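# Uncap the marker and place both parts on pads

## Task

Separate the cap from the marker. Set the cap down on the yellow pad and the marker on the blue pad. Each piece's centre must sit well inside its own pad, and at least half of each piece's length must lie over that pad. At the end both pieces must be resting on their own, not held in place by a gripper. Finally, open the grippers and move them away.

## Robot and tools

ROBOT. There are two identical 6-joint arms, left_arm and right_arm, each with a parallel two-finger gripper and a wrist camera. Their bases sit in the scene frame at left_arm (+0.021, +0.316, 0) m and right_arm (-0.009, -0.235, 0) m, both turned only slightly about z. In the scene frame the origin is on the tabletop between the arms, +x points out over the table, +z points up, and left_arm is on the +y side. The words left and right are arm names only, not image sides.

JOINT ORDER. Every row and every per-joint list in a result uses this order for each arm: waist, wrist pitch, shoulder, wrist roll, elbow, wrist yaw. After the six joints comes the gripper opening. Stated joint ranges (rad): waist -2.618..3.054, shoulder 0..3.142, elbow 0..3.142, wrist pitch -1.571..1.571, wrist yaw -1.571..1.571, wrist roll -2.094..2.094. The true ends can differ from these by up to 0.036 rad.

ROW FORMAT. A row is one flat list of 14 numbers, each in [-1, 1]. The first 7 are left_arm (six joint values, then opening) and the next 7 are right_arm in the same layout. Always send all 14, even if only one arm should move. Joint values are scaled offsets, not poses. A value of 1.0 equals 1.202 rad for the waist, 1.258 for the shoulder, 1.238 for the elbow, 2.073 for wrist pitch, and 2.022 for wrist yaw and wrist roll. The opening is absolute: +1 is fully open (about 0.094 m between pads) and -1 is closed.

execute_actions(actions). This takes a list of actions. Each action is a list of up to 15 rows, and each row runs for one 1/30 s step. If fewer than 15 rows are given, the last row is repeated to fill the action. Joint values in every row are offsets from the arm's angles at the start of that action, not from the previous row. For the first action of a call, the reference is the last reported Joint positions. A call with an empty list just returns the current state and images. The call is refused for both arms if a row pushes a joint more than 0.036 rad beyond its range. If the first action or any malformed action fails this check, nothing in the call runs.

move(target, speed, blocking). target is a single 14-number row. Its joint values are offsets from the Joint positions in the most recent result that showed them. speed is the top rate, in rad/s, of whichever joint has the farthest to go: 0.01 to 2, default 0.5. All joints finish their paths together, so each gripper travels along a curve. Paths last 0.5 to 10 s, and longer paths are cut off at 10 s. Moves do not avoid obstacles or the other arm. With blocking=false the call returns after 0.5 s while motion continues; check on it with wait(0) or end it with stop(). New actions or moves are refused until a result shows the move has ended. The extra move: line reports how it ended (done, off_target, moving, held or fault), whether a safety check blocked steps (limits=held or limits=none), and each arm's joint farthest from its target.

Other tools. wait(seconds): 0 to 10 s, during which the arms hold their last command. stop(): brakes a running move, and a fast arm needs room to stop. zoom_image(camera, region): camera is cam_high, cam_low, cam_left_wrist or cam_right_wrist; region is [x0, y0, x1, y1] in that camera's pixels, at most 504x504. read_manual(section): licence texts only. finished_scene(scene): pass the current scene number once the placement is complete and the robot has settled; this cannot be undone.

RESULTS. The state line gives each gripper's end_effector_position (m) and end_effector_quat_wxyz in the scene frame. This point lies between the finger pads, about 1 cm behind the tips, and can be off at long reach. The fingers point along the gripper's +z axis and close along its y axis. The result also includes Joint positions and Joint velocities (rad, rad/s, then finger gap in m), Joint targets (where the joints are currently being driven), grip_measured (opening on the command scale, with each gripper off by up to about 1 mm) and joint torques (offset and noisy). Lines you may see: "joint sent to its limit"; "joint command not followed" (a clearance check changed that arm's targets); MOTOR HOT (at 75 °C or above); and FAULT or OVER-TEMPERATURE FAULT (that arm stops, and at 100 °C it drops).

MOTION LIMITS. Each step, a joint's target is held within a lead of its measured angle: waist 0.202 rad, shoulder 0.258, elbow 0.238, wrist pitch 0.573, wrist yaw and roll 0.522. The targets are also scaled back if they would move the gripper more than 70 mm at once, so large moves take several actions. Friction can leave a joint about 0.031 rad short, and smaller commands may do nothing. The robot keeps holding its last command while you think.

CAMERAS. cam_high and cam_low are fixed and give 672x504 images. cam_left_wrist and cam_right_wrist are fisheye cameras giving 616x616 images. Images arrive in that order, and calibration data is supplied with the images.

GRASPING AND CARE. To hold a part, command an opening about 0.03 below its grip_measured; a smaller margin grips more gently. Parts thinner than about 2 mm are gripped more weakly. Holding a load heats the motors, so avoid long holds. Keep the arms from hitting each other, since that can end the scene. Approach slowly, because fast contact or targets set far past an object press hard. Do not drop the parts, slam them, or knock anything off the table. A loose object may occasionally get a small push. Put both parts down gently, release them, and lift the grippers clear before finishing.

Each tool is called after "Emit:" in YAML: its name, and indented under it one key for each argument.

## Session

Emit:
execute_actions:
  actions: []

Scene clock: 0.00 s.
left_arm: end_effector_position=(+0.2797, +0.4573, +0.2296) grip_measured=+1.000 end_effector_quat_wxyz=(+0.630, -0.367, +0.665, -0.163) | right_arm: end_effector_position=(+0.2999, -0.2151, +0.3273) grip_measured=+1.000 end_effector_quat_wxyz=(+0.194, +0.798, -0.316, +0.475)
Joint names: [waist, wrist pitch, shoulder, wrist roll, elbow, wrist yaw]
Joint positions: left_arm=[ 0.842  0.084  0.661 -0.661  0.396  0.556  0.094] | right_arm=[ 0.724 -1.324  1.398 -2.068  1.576  1.024  0.094]
Joint velocities: left_arm=[ 0.007 -0.037 -0.017  0.022 -0.002 -0.037  0.   ] | right_arm=[-0.012  0.022 -0.012 -0.051  0.022 -0.007  0.   ]
Joint torques (N m, as the arm reports them, + toward a larger angle): no reading
Joint targets: left_arm=[0.842 0.084 0.661 -0.661 0.396 0.556] | right_arm=[0.724 -1.324 1.398 -2.068 1.576 1.024]

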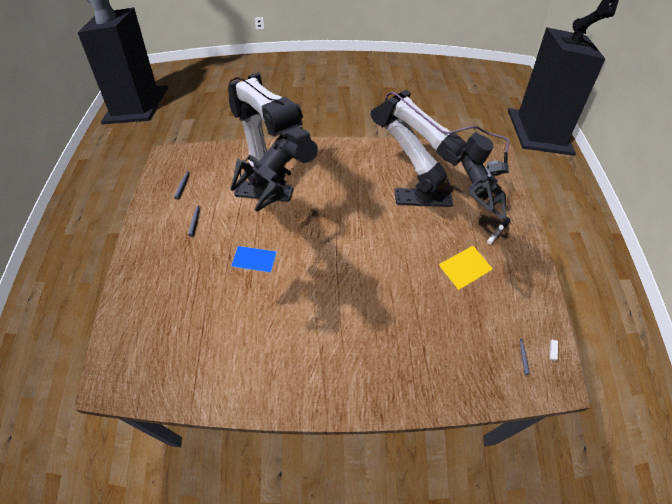

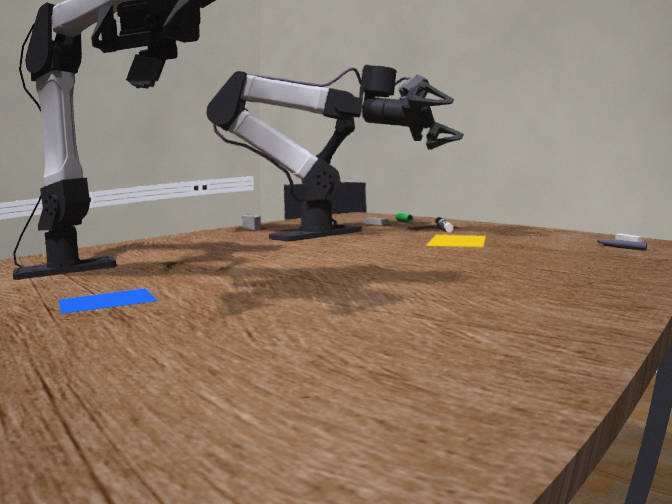

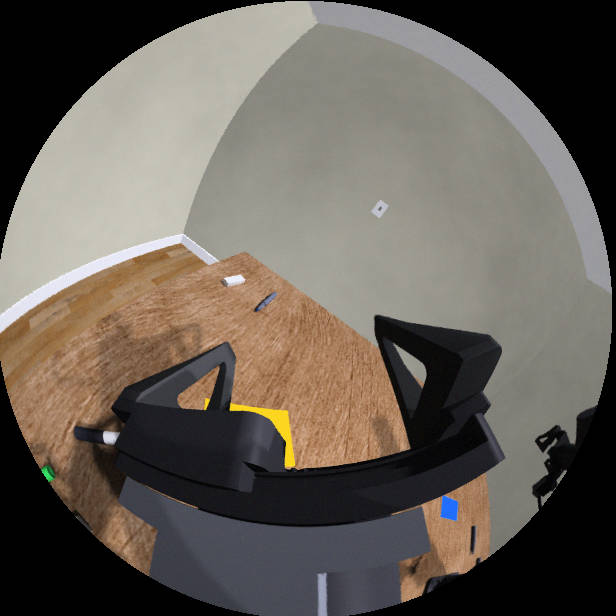

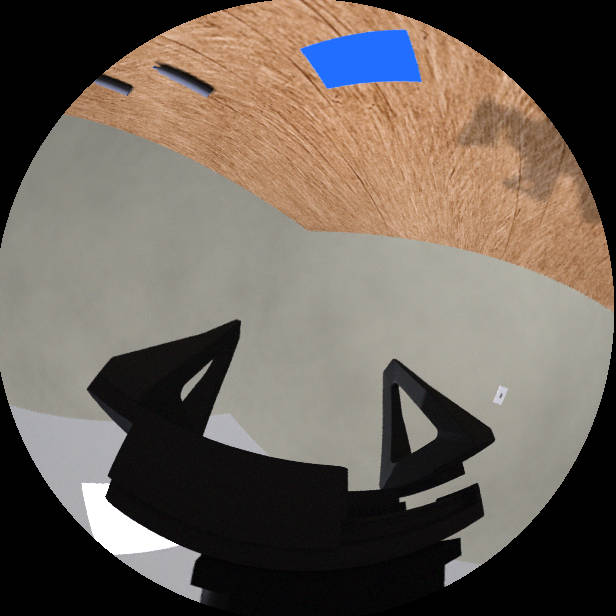

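Emit:
zoom_image:
  camera: "cam_high"
  region: [400, 160, 560, 300]

Emit:
zoom_image:
  camera: "cam_low"
  region: [340, 190, 500, 260]

Region (400, 160, 560, 300) of cam_high's 672x504 image, scaled by 3.150, with more detail than that image has; it fills the top 441 rows of this view, and the rest is white.

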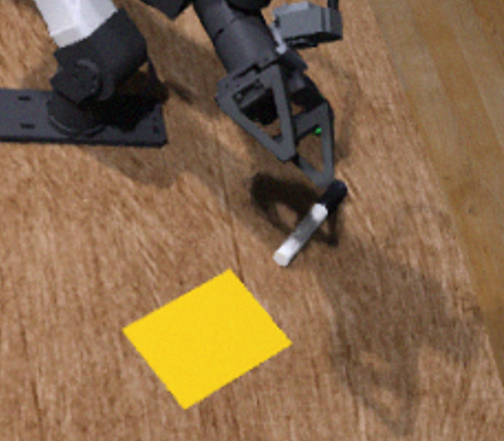

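Region (340, 190, 500, 260) of cam_low's 672x504 image, scaled by 3.150, with more detail than that image has; it fills the top 220 rows of this view, and the rest is white.

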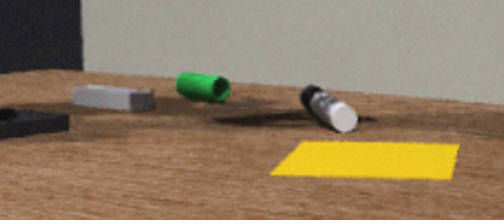

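Emit:
move:
  target: [0.377,-0.607,0.707,-0.232,0.612,-0.275,1,0.342,0.266,-0.87,1.0,-0.896,-0.506,1]
  speed: 1.0

Scene clock: 38.87 s.
left_arm: end_effector_position=(+0.1036, +0.5636, +0.0888) grip_measured=+1.000 end_effector_quat_wxyz=(-0.002, +0.928, -0.371, +0.005) | right_arm: end_effector_position=(+0.1075, -0.0730, +0.1488) grip_measured=+1.000 end_effector_quat_wxyz=(+0.408, -0.430, +0.782, +0.193)
Joint names: [waist, wrist pitch, shoulder, wrist roll, elbow, wrist yaw]
Joint positions: left_arm=[ 1.285 -1.157  1.539 -1.124  1.128  0.01   0.094] | right_arm=[ 1.122 -0.794  0.321 -0.053  0.48   0.011  0.094]
Joint velocities: left_arm=[-0.002 -0.066 -0.012 -0.051 -0.012 -0.007  0.   ] | right_arm=[-0.007 -0.007  0.002 -0.022  0.012 -0.022  0.   ]
Joint torques (N m, as the arm reports them, + toward a larger angle): left_arm=[ 0.79  0.15 -4.5  -0.09  8.24 -0.21] | right_arm=[ 1.25  1.83 -0.2   0.11  6.23  0.02]
Joint targets: left_arm=[1.295 -1.174 1.551 -1.130 1.153 0.000] | right_arm=[1.135 -0.773 0.303 -0.046 0.467 0.001]
move: off_target (left_arm, right_arm); limits=none; left_arm: farthest joint: the elbow, 0.025 radians from its target (0.758 radians at the start); right_arm: farthest joint: the wrist pitch, 0.022 radians from its target (0.552 radians at the start)
camera_calibration (this result's frames):
cam_left_wrist: T_world_to_cam=[[0.82857, 0.559567, 0.0189063, -0.406155], [0.488026, -0.738364, 0.465457, 0.34583], [0.274414, -0.376437, -0.884869, 0.371548], [0, 0, 0, 1]] pos_world=[0.0657953, 0.622484, 0.175481]
cam_right_wrist: T_world_to_cam=[[0.918443, -0.336009, 0.20871, -0.150836], [-0.259241, -0.90985, -0.323988, 0.0292186], [0.298758, 0.243458, -0.922752, 0.231817], [0, 0, 0, 1]] pos_world=[0.076852, -0.0805354, 0.254857]

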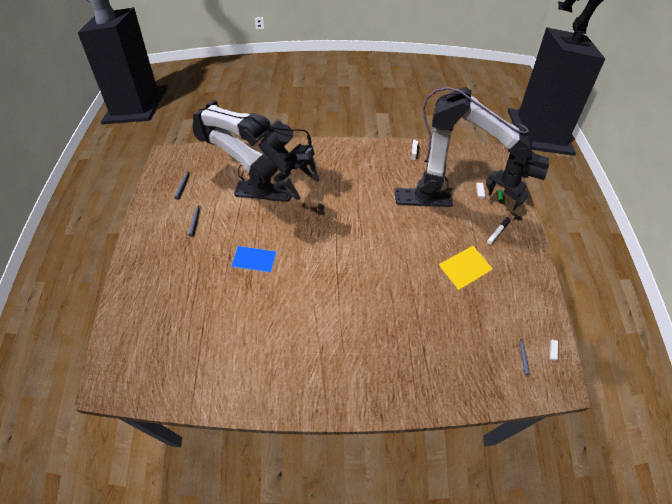

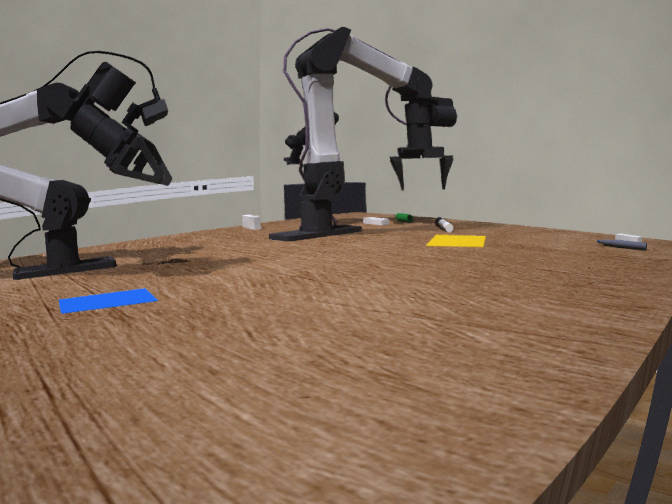

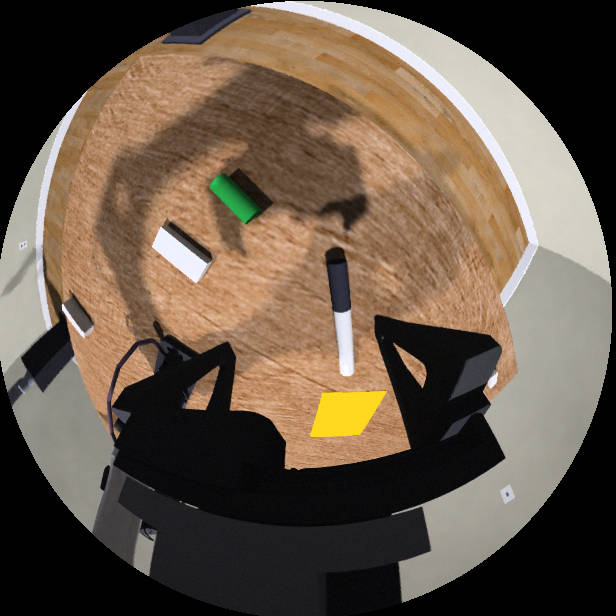

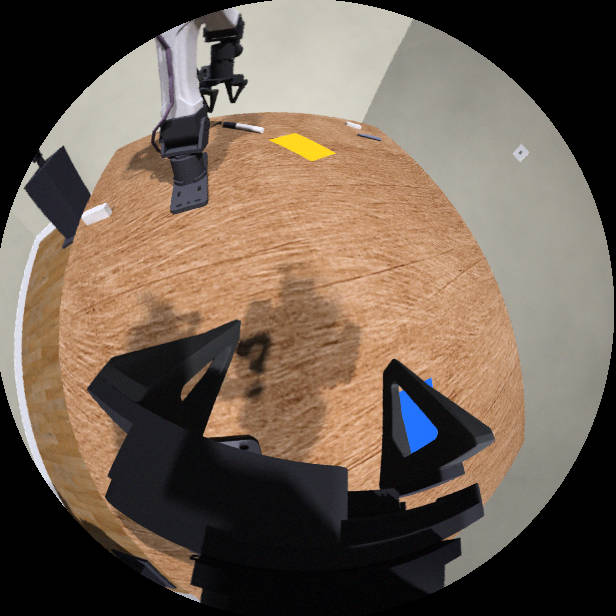

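Emit:
move:
  target: [-0.062,0.089,0.15,-0.022,0.01,0,1,0,0,0,0,0,0,1]

Scene clock: 46.77 s.
left_arm: end_effector_position=(+0.1314, +0.5880, +0.0416) grip_measured=+1.000 end_effector_quat_wxyz=(+0.006, +0.923, -0.384, +0.005) | right_arm: end_effector_position=(+0.1075, -0.0730, +0.1488) grip_measured=+1.000 end_effector_quat_wxyz=(+0.408, -0.430, +0.782, +0.193)
Joint names: [waist, wrist pitch, shoulder, wrist roll, elbow, wrist yaw]
Joint positions: left_arm=[ 1.22  -0.99   1.721 -1.161  1.129  0.01   0.094] | right_arm=[ 1.122 -0.794  0.321 -0.053  0.48   0.011  0.094]
Joint velocities: left_arm=[-0.007 -0.022  0.007  0.007  0.017  0.081  0.   ] | right_arm=[-0.007 -0.022  0.012 -0.007  0.002 -0.007  0.   ]
Joint torques (N m, as the arm reports them, + toward a larger angle): left_arm=[-0.69  0.47 -6.26 -0.09  7.01 -0.13] | right_arm=[0.17 1.64 1.21 0.05 7.17 0.14]
Joint targets: left_arm=[1.210 -0.973 1.727 -1.168 1.141 0.010] | right_arm=[1.122 -0.794 0.321 -0.053 0.480 0.011]
move: done; limits=none; left_arm: farthest joint: the wrist pitch, 0.017 radians from its target (0.185 radians at the start); right_arm: farthest joint: the waist, 0.000 radians from its target (0.000 radians at the start)
camera_calibration (this result's frames):
cam_left_wrist: T_world_to_cam=[[0.843286, 0.537425, 0.00662478, -0.430341], [0.470722, -0.744458, 0.473501, 0.377714], [0.259403, -0.396178, -0.880768, 0.344825], [0, 0, 0, 1]] pos_world=[0.0956533, 0.64908, 0.127714]
cam_right_wrist: T_world_to_cam=[[0.918373, -0.336319, 0.208518, -0.150852], [-0.259456, -0.909631, -0.324428, 0.0293973], [0.298786, 0.243844, -0.922641, 0.231874], [0, 0, 0, 1]] pos_world=[0.0768855, -0.0805351, 0.25493]

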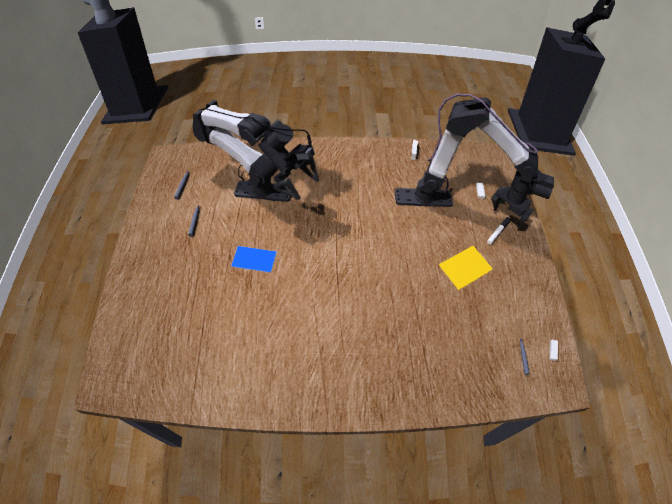

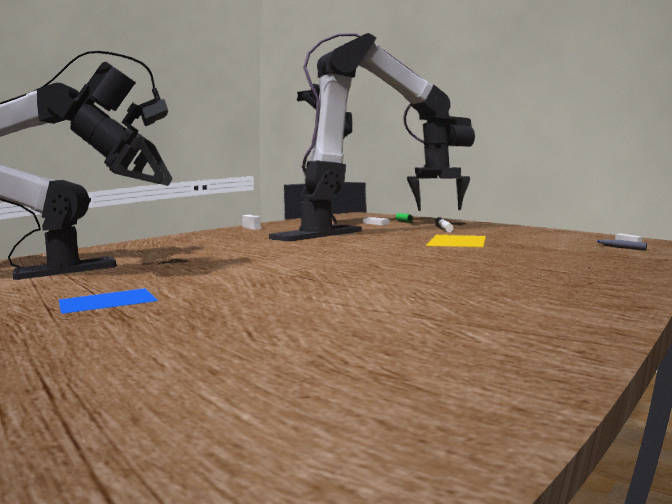

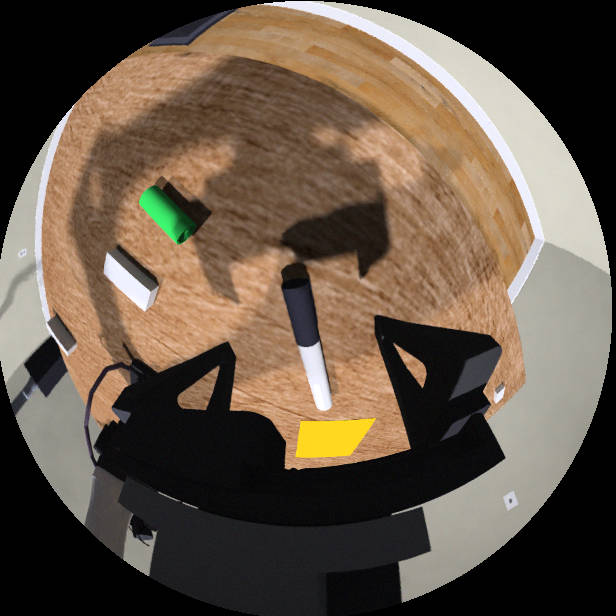

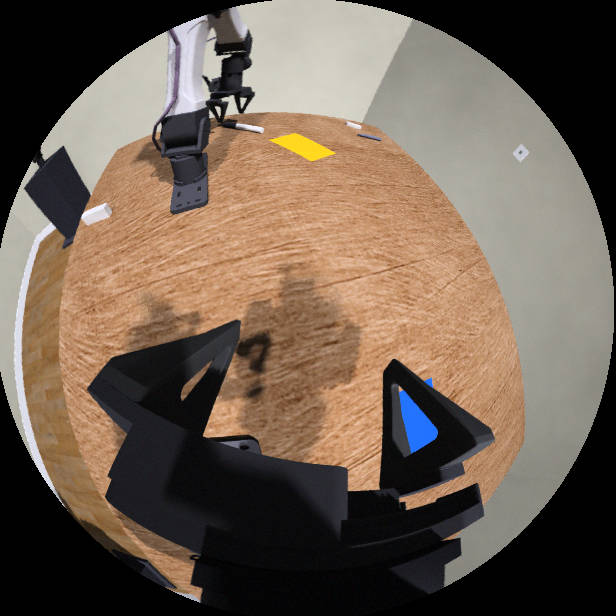

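Emit:
move:
  target: [0,0.068,0.04,0,-0.066,0,1,0,0,0,0,0,0,1]
  speed: 0.3

Emit:
zoom_image:
  camera: "cam_low"
  region: [380, 170, 500, 250]

Scene clock: 53.00 s.
left_arm: end_effector_position=(+0.1333, +0.5927, +0.0157) grip_measured=+1.000 end_effector_quat_wxyz=(-0.004, +0.923, -0.384, +0.005) | right_arm: end_effector_position=(+0.1075, -0.0730, +0.1488) grip_measured=+1.000 end_effector_quat_wxyz=(+0.408, -0.430, +0.782, +0.193)
Joint names: [waist, wrist pitch, shoulder, wrist roll, elbow, wrist yaw]
Joint positions: left_arm=[ 1.22  -0.866  1.762 -1.162  1.065  0.01   0.094] | right_arm=[ 1.122 -0.794  0.321 -0.053  0.48   0.011  0.094]
Joint velocities: left_arm=[ 0.002  0.081 -0.017 -0.037 -0.012 -0.037  0.   ] | right_arm=[ 0.012 -0.007  0.002 -0.037  0.012  0.007  0.   ]
Joint torques (N m, as the arm reports them, + toward a larger angle): left_arm=[ 0.04  0.52 -6.19 -0.02  4.52 -0.13] | right_arm=[0.18 1.65 1.21 0.05 7.16 0.14]
Joint targets: left_arm=[1.220 -0.849 1.772 -1.162 1.047 0.010] | right_arm=[1.122 -0.794 0.321 -0.053 0.480 0.011]
move: done; limits=none; left_arm: farthest joint: the elbow, 0.018 radians from its target (0.081 radians at the start); right_arm: farthest joint: the waist, 0.000 radians from its target (0.000 radians at the start)
camera_calibration (this result's frames):
cam_left_wrist: T_world_to_cam=[[0.842976, 0.537484, 0.0224009, -0.434525], [0.46764, -0.752745, 0.463343, 0.398124], [0.265902, -0.380112, -0.885896, 0.313016], [0, 0, 0, 1]] pos_world=[0.0968841, 0.652218, 0.102565]
cam_right_wrist: T_world_to_cam=[[0.918373, -0.336319, 0.208518, -0.150852], [-0.259456, -0.909631, -0.324428, 0.0293973], [0.298786, 0.243844, -0.922641, 0.231874], [0, 0, 0, 1]] pos_world=[0.0768855, -0.0805351, 0.25493]

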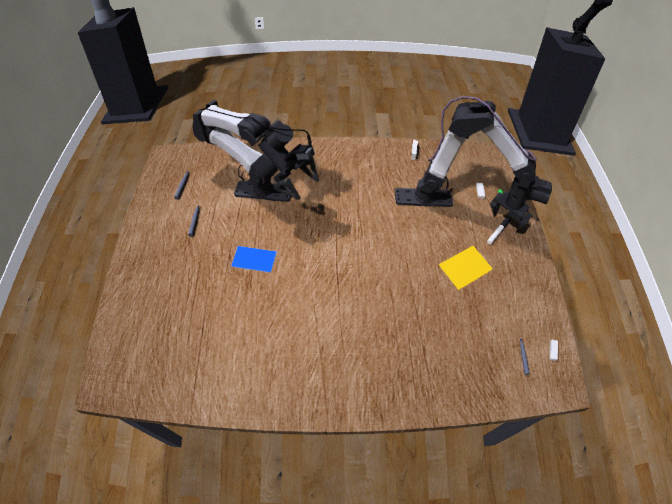

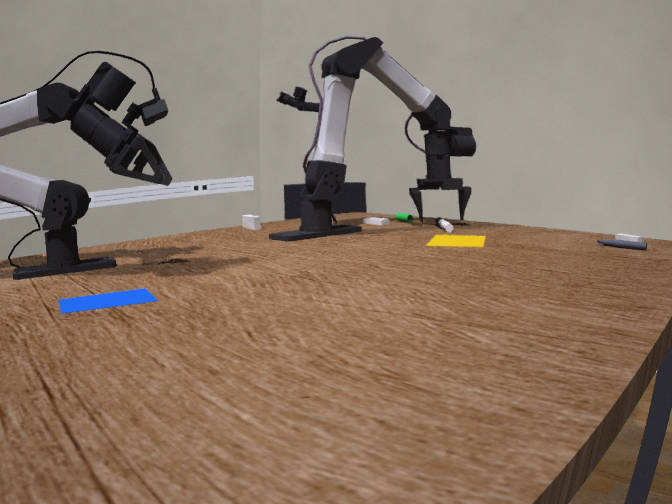

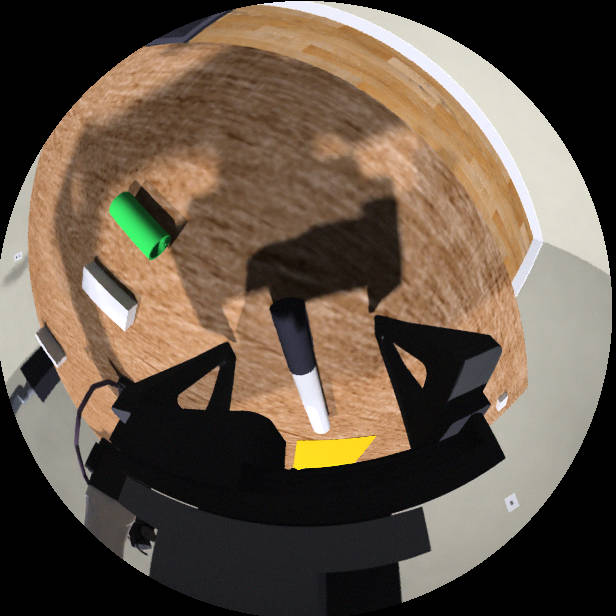

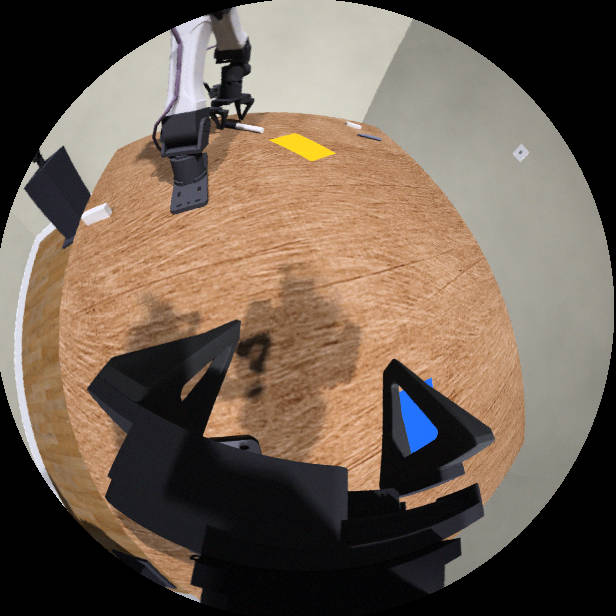

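Region (380, 170, 500, 250) of cam_low's 672x504 image, scaled by 4.200, with more detail than that image has.

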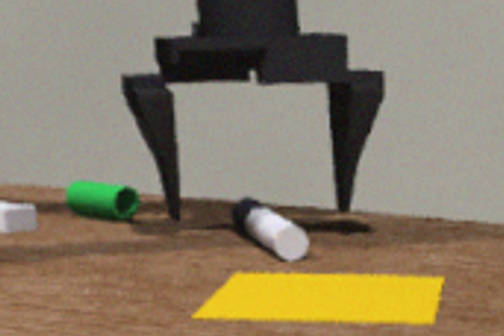

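Emit:
execute_actions:
  actions:
    - [[0,0.008,0.008,0,-0.028,0,1,0,0,0,0,0,0,1]]
    - [[0,0,0,0,0,0,0.2,0,0,0,0,0,0,1],[0,0,0,0,0,0,0.2,0,0,0,0,0,0,1],[0,0,0,0,0,0,0.2,0,0,0,0,0,0,1],[0,0,0,0,0,0,0.2,0,0,0,0,0,0,1],[0,0,0,0,0,0,0.2,0,0,0,0,0,0,1],[0,0,0,0,0,0,0.2,0,0,0,0,0,0,1],[0,0,0,0,0,0,-0.3,0,0,0,0,0,0,1]]
    - [[0,0,0,0,0,0,-0.7,0,0,0,0,0,0,1]]

Scene clock: 59.17 s.
left_arm: end_effector_position=(+0.1316, +0.5885, +0.0124) grip_measured=-0.650 end_effector_quat_wxyz=(+0.002, +0.923, -0.384, +0.005) | right_arm: end_effector_position=(+0.1075, -0.0730, +0.1488) grip_measured=+1.000 end_effector_quat_wxyz=(+0.408, -0.430, +0.782, +0.193)
Joint names: [waist, wrist pitch, shoulder, wrist roll, elbow, wrist yaw]
Joint positions: left_arm=[ 1.22  -0.864  1.762 -1.162  1.051  0.01   0.016] | right_arm=[ 1.122 -0.794  0.321 -0.053  0.48   0.011  0.094]
Joint velocities: left_arm=[-0.007 -0.051  0.002  0.022  0.002  0.007 -0.001] | right_arm=[-0.002  0.007 -0.022  0.007 -0.017 -0.022  0.   ]
Joint torques (N m, as the arm reports them, + toward a larger angle): left_arm=[ 0.01  0.31 -6.9  -0.02  5.85 -0.13] | right_arm=[0.17 1.65 1.21 0.06 7.16 0.14]
Joint targets: left_arm=[1.220 -0.864 1.762 -1.162 1.051 0.010] | right_arm=[1.122 -0.794 0.321 -0.053 0.480 0.011]
camera_calibration (this result's frames):
cam_left_wrist: T_world_to_cam=[[0.843053, 0.537678, 0.0128087, -0.430773], [0.469679, -0.74762, 0.469538, 0.393889], [0.262036, -0.38983, -0.882819, 0.315145], [0, 0, 0, 1]] pos_world=[0.0955837, 0.648949, 0.0987878]
cam_right_wrist: T_world_to_cam=[[0.918373, -0.336319, 0.208518, -0.150852], [-0.259456, -0.909631, -0.324428, 0.0293973], [0.298786, 0.243844, -0.922641, 0.231874], [0, 0, 0, 1]] pos_world=[0.0768855, -0.0805351, 0.25493]

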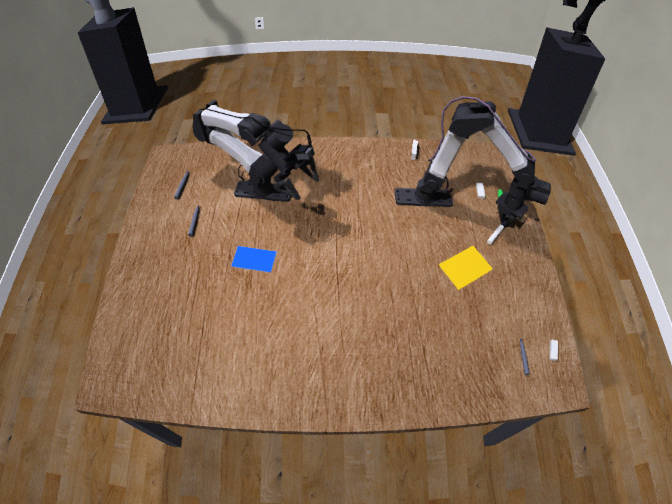

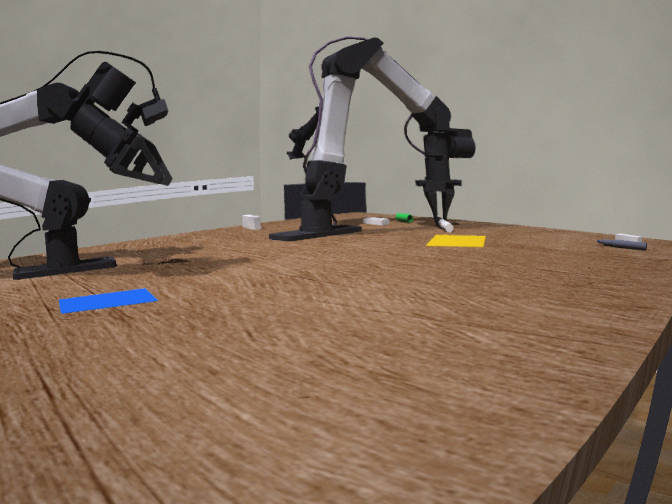

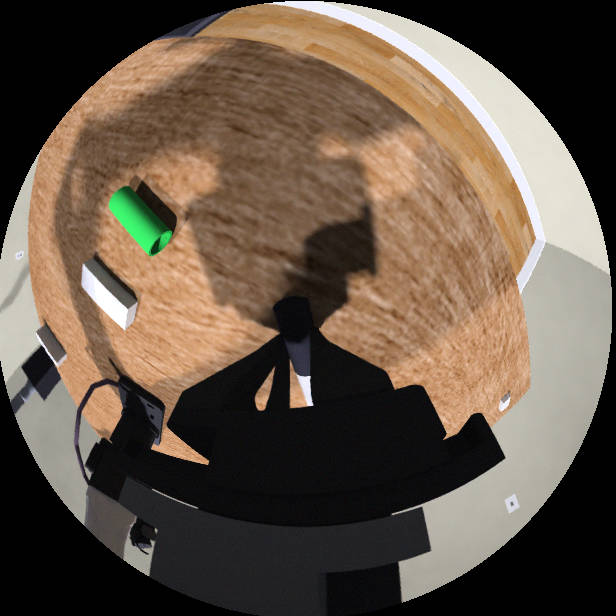

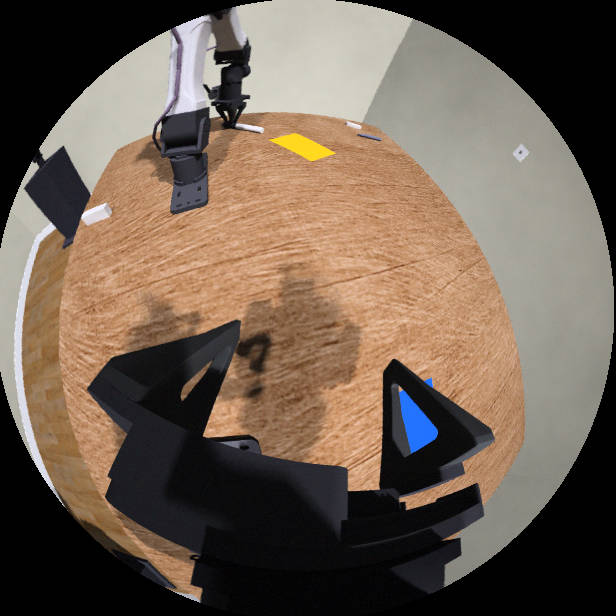

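Emit:
move:
  target: [-0.8,-0.21,-0.09,-0.16,0.278,0,-0.7,0,0,0,0,0,0,1]
  speed: 0.8

Emit:
move:
  target: [-0.89,0,0,-0.16,0.015,0,-0.7,0,0,0,0,0,0,1]
  speed: 0.8

Scene clock: 66.43 s.
left_arm: end_effector_position=(+0.3093, +0.3834, +0.1179) grip_measured=-0.650 end_effector_quat_wxyz=(+0.003, +0.756, -0.655, +0.003) | right_arm: end_effector_position=(+0.1075, -0.0730, +0.1488) grip_measured=+1.000 end_effector_quat_wxyz=(+0.408, -0.430, +0.782, +0.193)
Joint names: [waist, wrist pitch, shoulder, wrist roll, elbow, wrist yaw]
Joint positions: left_arm=[ 0.263 -1.282  1.662 -1.479  1.372  0.008  0.016] | right_arm=[ 1.122 -0.794  0.321 -0.053  0.48   0.011  0.094]
Joint velocities: left_arm=[-0.007 -0.022  0.012 -0.11  -0.012  0.037  0.002] | right_arm=[-0.007  0.007 -0.007  0.066 -0.007  0.037  0.   ]
Joint torques (N m, as the arm reports them, + toward a larger angle): left_arm=[-0.26  0.12 -7.61 -0.07  8.11 -0.13] | right_arm=[0.19 1.65 1.18 0.05 7.16 0.14]
Joint targets: left_arm=[0.259 -1.299 1.649 -1.486 1.395 0.010] | right_arm=[1.122 -0.794 0.321 -0.053 0.480 0.011]
move: off_target (left_arm); limits=none; left_arm: farthest joint: the elbow, 0.023 radians from its target (0.344 radians at the start); right_arm: farthest joint: the waist, 0.000 radians from its target (0.000 radians at the start)
camera_calibration (this result's frames):
cam_left_wrist: T_world_to_cam=[[0.997289, -0.0727406, 0.011127, -0.28509], [-0.0694906, -0.881202, 0.467604, 0.32574], [-0.0242086, -0.467109, -0.883868, 0.400037], [0, 0, 0, 1]] pos_world=[0.316638, 0.453166, 0.204435]
cam_right_wrist: T_world_to_cam=[[0.918373, -0.336319, 0.208518, -0.150852], [-0.259456, -0.909631, -0.324428, 0.0293973], [0.298786, 0.243844, -0.922641, 0.231874], [0, 0, 0, 1]] pos_world=[0.0768855, -0.0805351, 0.25493]

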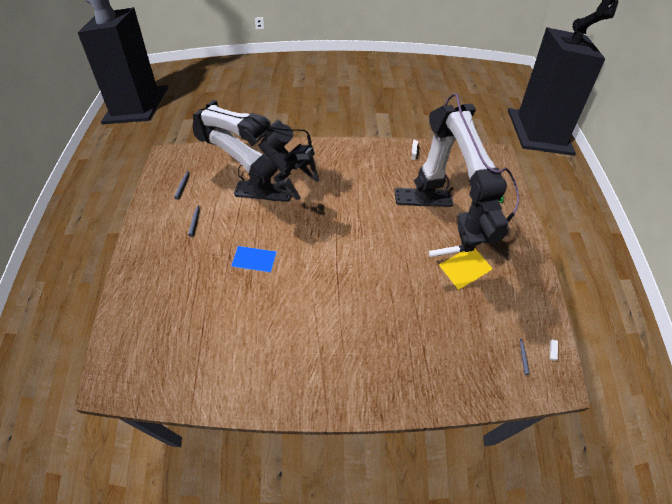

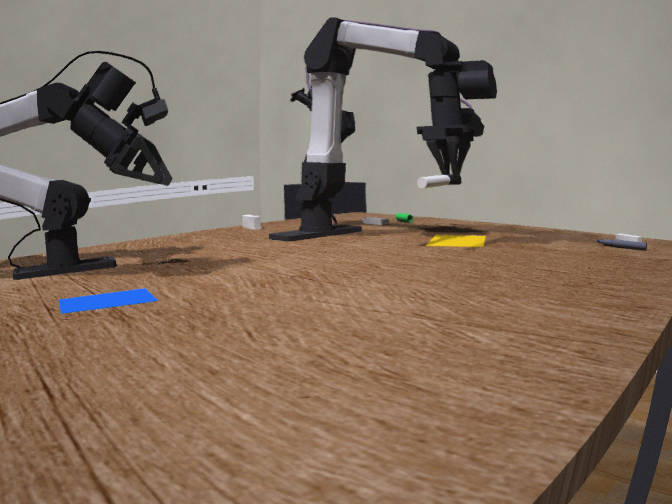

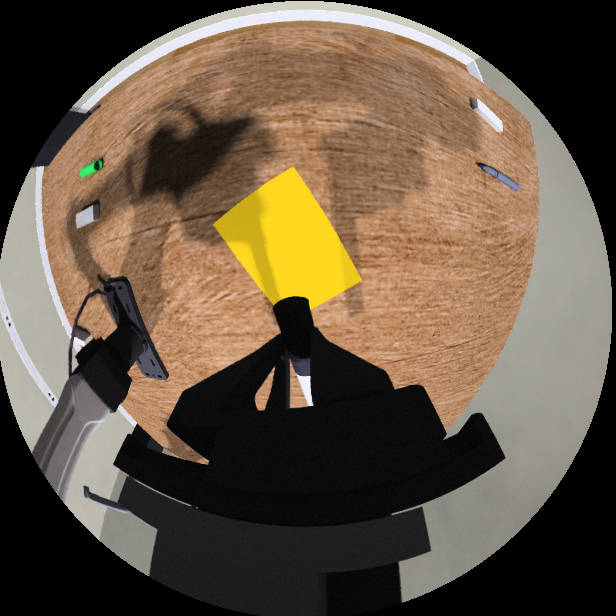

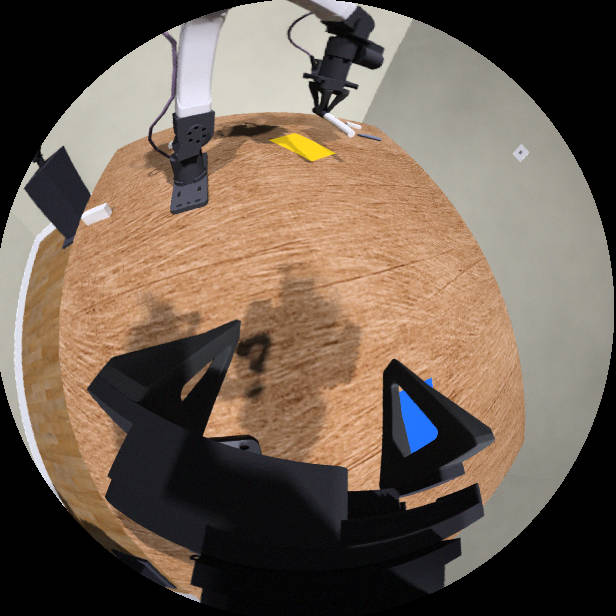

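Scene clock: 68.47 s.
left_arm: end_effector_position=(+0.2200, +0.0969, +0.1179) grip_measured=-0.650 end_effector_quat_wxyz=(-0.003, -0.464, +0.886, -0.000) | right_arm: end_effector_position=(+0.1075, -0.0730, +0.1488) grip_measured=+1.000 end_effector_quat_wxyz=(+0.408, -0.430, +0.782, +0.193)
Joint names: [waist, wrist pitch, shoulder, wrist roll, elbow, wrist yaw]
Joint positions: left_arm=[-0.803 -1.282  1.662 -1.796  1.372  0.006  0.016] | right_arm=[ 1.122 -0.794  0.321 -0.053  0.48   0.011  0.094]
Joint velocities: left_arm=[-0.002  0.051 -0.027  0.007 -0.017  0.066 -0.001] | right_arm=[ 0.007  0.051  0.007 -0.007  0.007 -0.066  0.   ]
Joint torques (N m, as the arm reports them, + toward a larger angle): left_arm=[-0.38  0.26 -6.47 -0.07  7.72 -0.13] | right_arm=[0.18 1.65 1.2  0.05 7.16 0.14]
Joint targets: left_arm=[-0.807 -1.282 1.662 -1.802 1.391 0.008] | right_arm=[1.122 -0.794 0.321 -0.053 0.480 0.011]
move: done; limits=none; left_arm: farthest joint: the elbow, 0.018 radians from its target (0.018 radians at the start); right_arm: farthest joint: the waist, 0.000 radians from its target (0.000 radians at the start)
camera_calibration (this result's frames):
cam_left_wrist: T_world_to_cam=[[0.680969, -0.732261, 0.00863103, -0.0831165], [-0.650712, -0.599642, 0.465837, 0.167872], [-0.335939, -0.322837, -0.884828, 0.318764], [0, 0, 0, 1]] pos_world=[0.272921, 0.142709, 0.204568]
cam_right_wrist: T_world_to_cam=[[0.918373, -0.336319, 0.208518, -0.150852], [-0.259456, -0.909631, -0.324428, 0.0293973], [0.298786, 0.243844, -0.922641, 0.231874], [0, 0, 0, 1]] pos_world=[0.0768855, -0.0805351, 0.25493]

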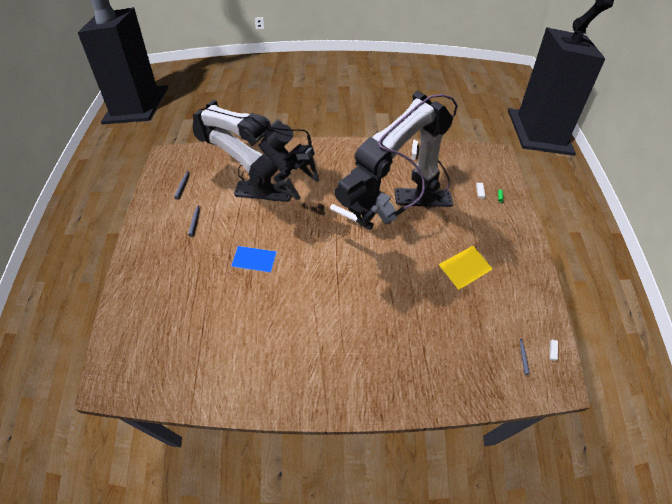

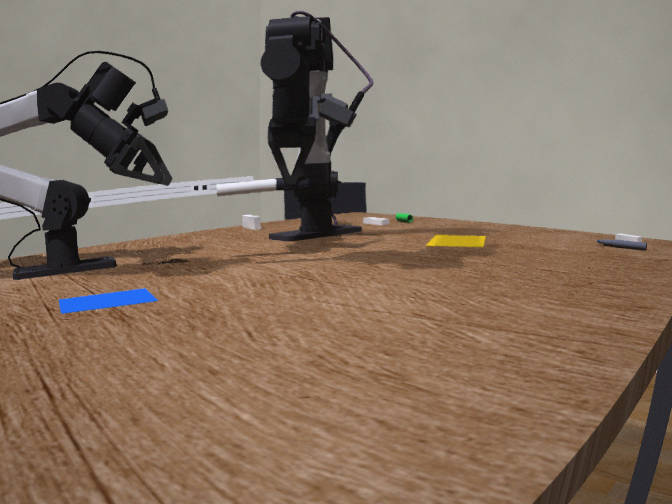

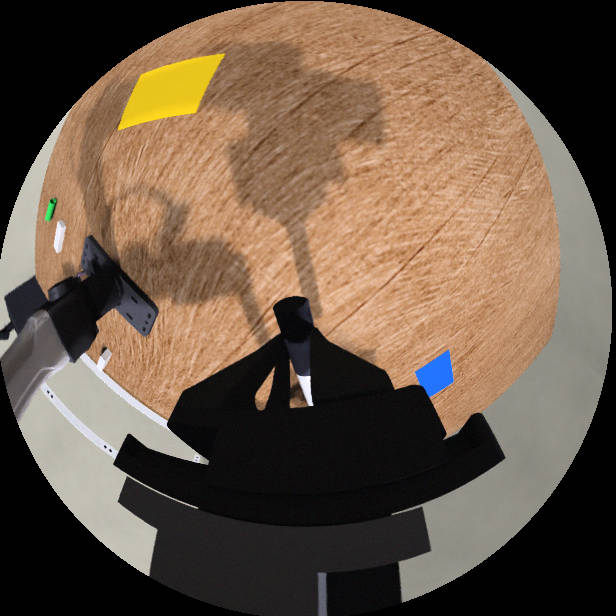

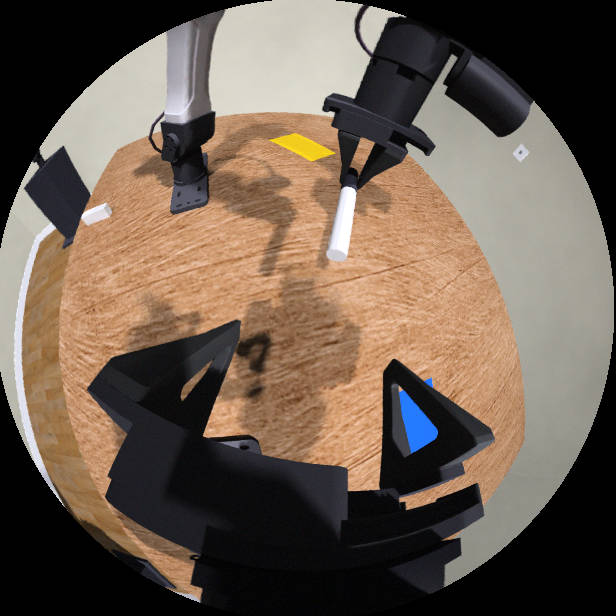

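Emit:
move:
  target: [0,0,0,0,0.015,0,-0.7,-0.033,0.255,0.38,0.03,-0.03,0,1]

Emit:
zoom_image:
  camera: "cam_low"
  region: [120, 80, 340, 230]

Scene clock: 76.43 s.
left_arm: end_effector_position=(+0.2200, +0.0969, +0.1179) grip_measured=-0.650 end_effector_quat_wxyz=(-0.003, -0.464, +0.886, -0.000) | right_arm: end_effector_position=(+0.1626, -0.0079, +0.1359) grip_measured=+1.000 end_effector_quat_wxyz=(+0.413, -0.396, +0.795, +0.203)
Joint names: [waist, wrist pitch, shoulder, wrist roll, elbow, wrist yaw]
Joint positions: left_arm=[-0.803 -1.282  1.662 -1.796  1.372  0.006  0.016] | right_arm=[ 1.095 -0.287  0.782  0.001  0.455  0.011  0.094]
Joint velocities: left_arm=[ 0.002 -0.007 -0.007  0.007 -0.017 -0.022 -0.001] | right_arm=[-0.002 -0.022 -0.002  0.037  0.002  0.022  0.   ]
Joint torques (N m, as the arm reports them, + toward a larger angle): left_arm=[ 0.02  0.27 -6.45 -0.01  7.73 -0.15] | right_arm=[-0.89  1.84 -0.12  0.12  6.66  0.15]
Joint targets: left_arm=[-0.803 -1.282 1.662 -1.795 1.391 0.006] | right_arm=[1.082 -0.265 0.799 0.008 0.442 0.011]
move: off_target (right_arm); limits=none; left_arm: farthest joint: the elbow, 0.018 radians from its target (0.018 radians at the start); right_arm: farthest joint: the wrist pitch, 0.022 radians from its target (0.528 radians at the start)
camera_calibration (this result's frames):
cam_left_wrist: T_world_to_cam=[[0.681249, -0.732001, 0.00862878, -0.0832029], [-0.650482, -0.599891, 0.465836, 0.167846], [-0.335817, -0.322963, -0.884829, 0.318749], [0, 0, 0, 1]] pos_world=[0.272904, 0.142729, 0.204568]
cam_right_wrist: T_world_to_cam=[[0.901395, -0.397395, 0.171945, -0.169571], [-0.319284, -0.878251, -0.355996, 0.113002], [0.292481, 0.265994, -0.918533, 0.188244], [0, 0, 0, 1]] pos_world=[0.133872, -0.0182142, 0.242293]

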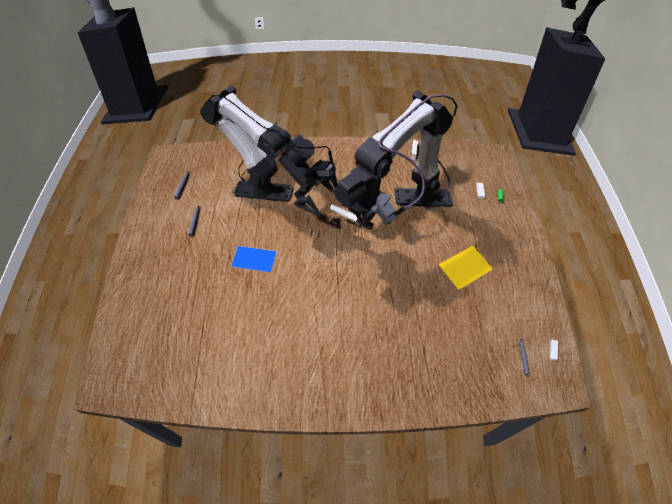

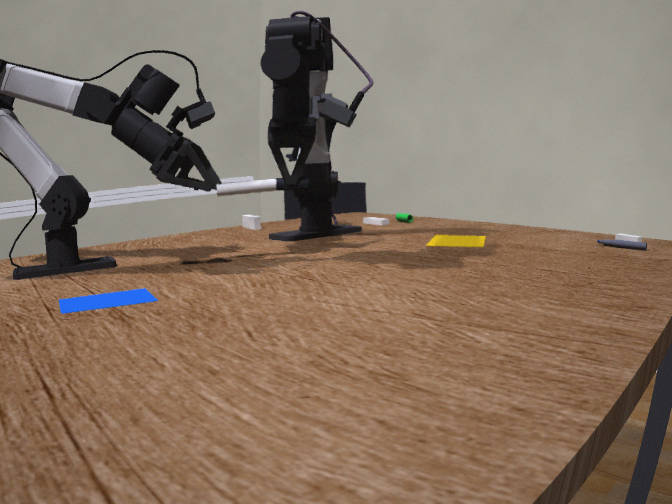

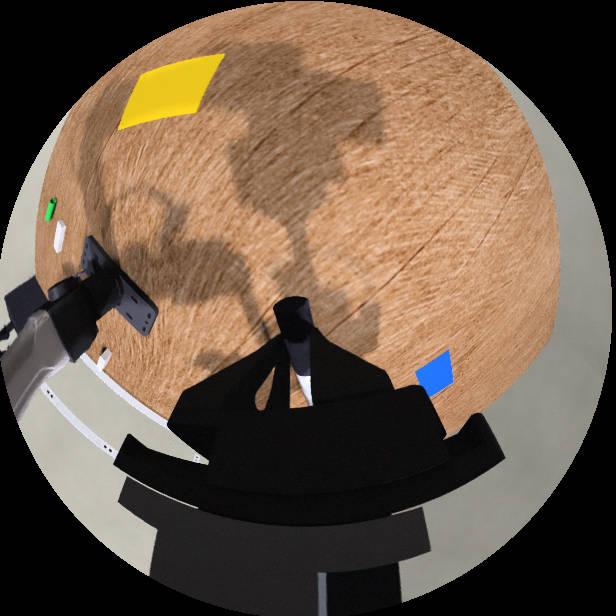

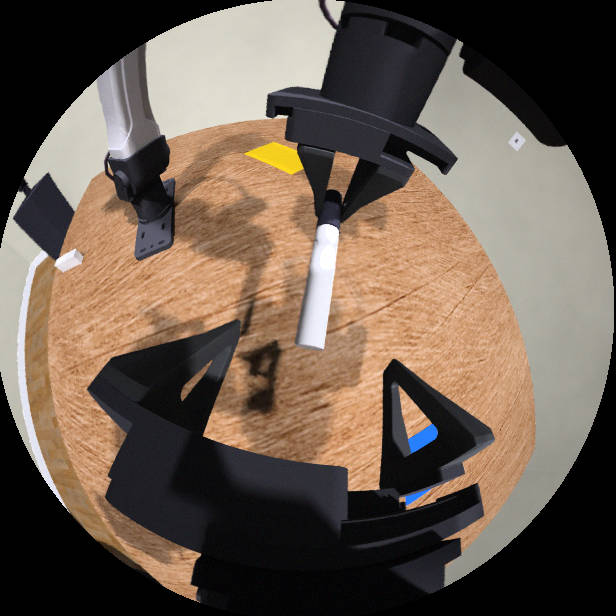

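Region (120, 80, 340, 230) of cam_low's 672x504 image, scaled by 2.291, with more detail than that image has; it fills the top 344 rows of this view, and the rest is white.

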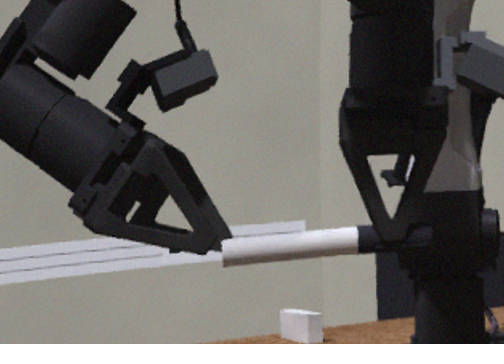

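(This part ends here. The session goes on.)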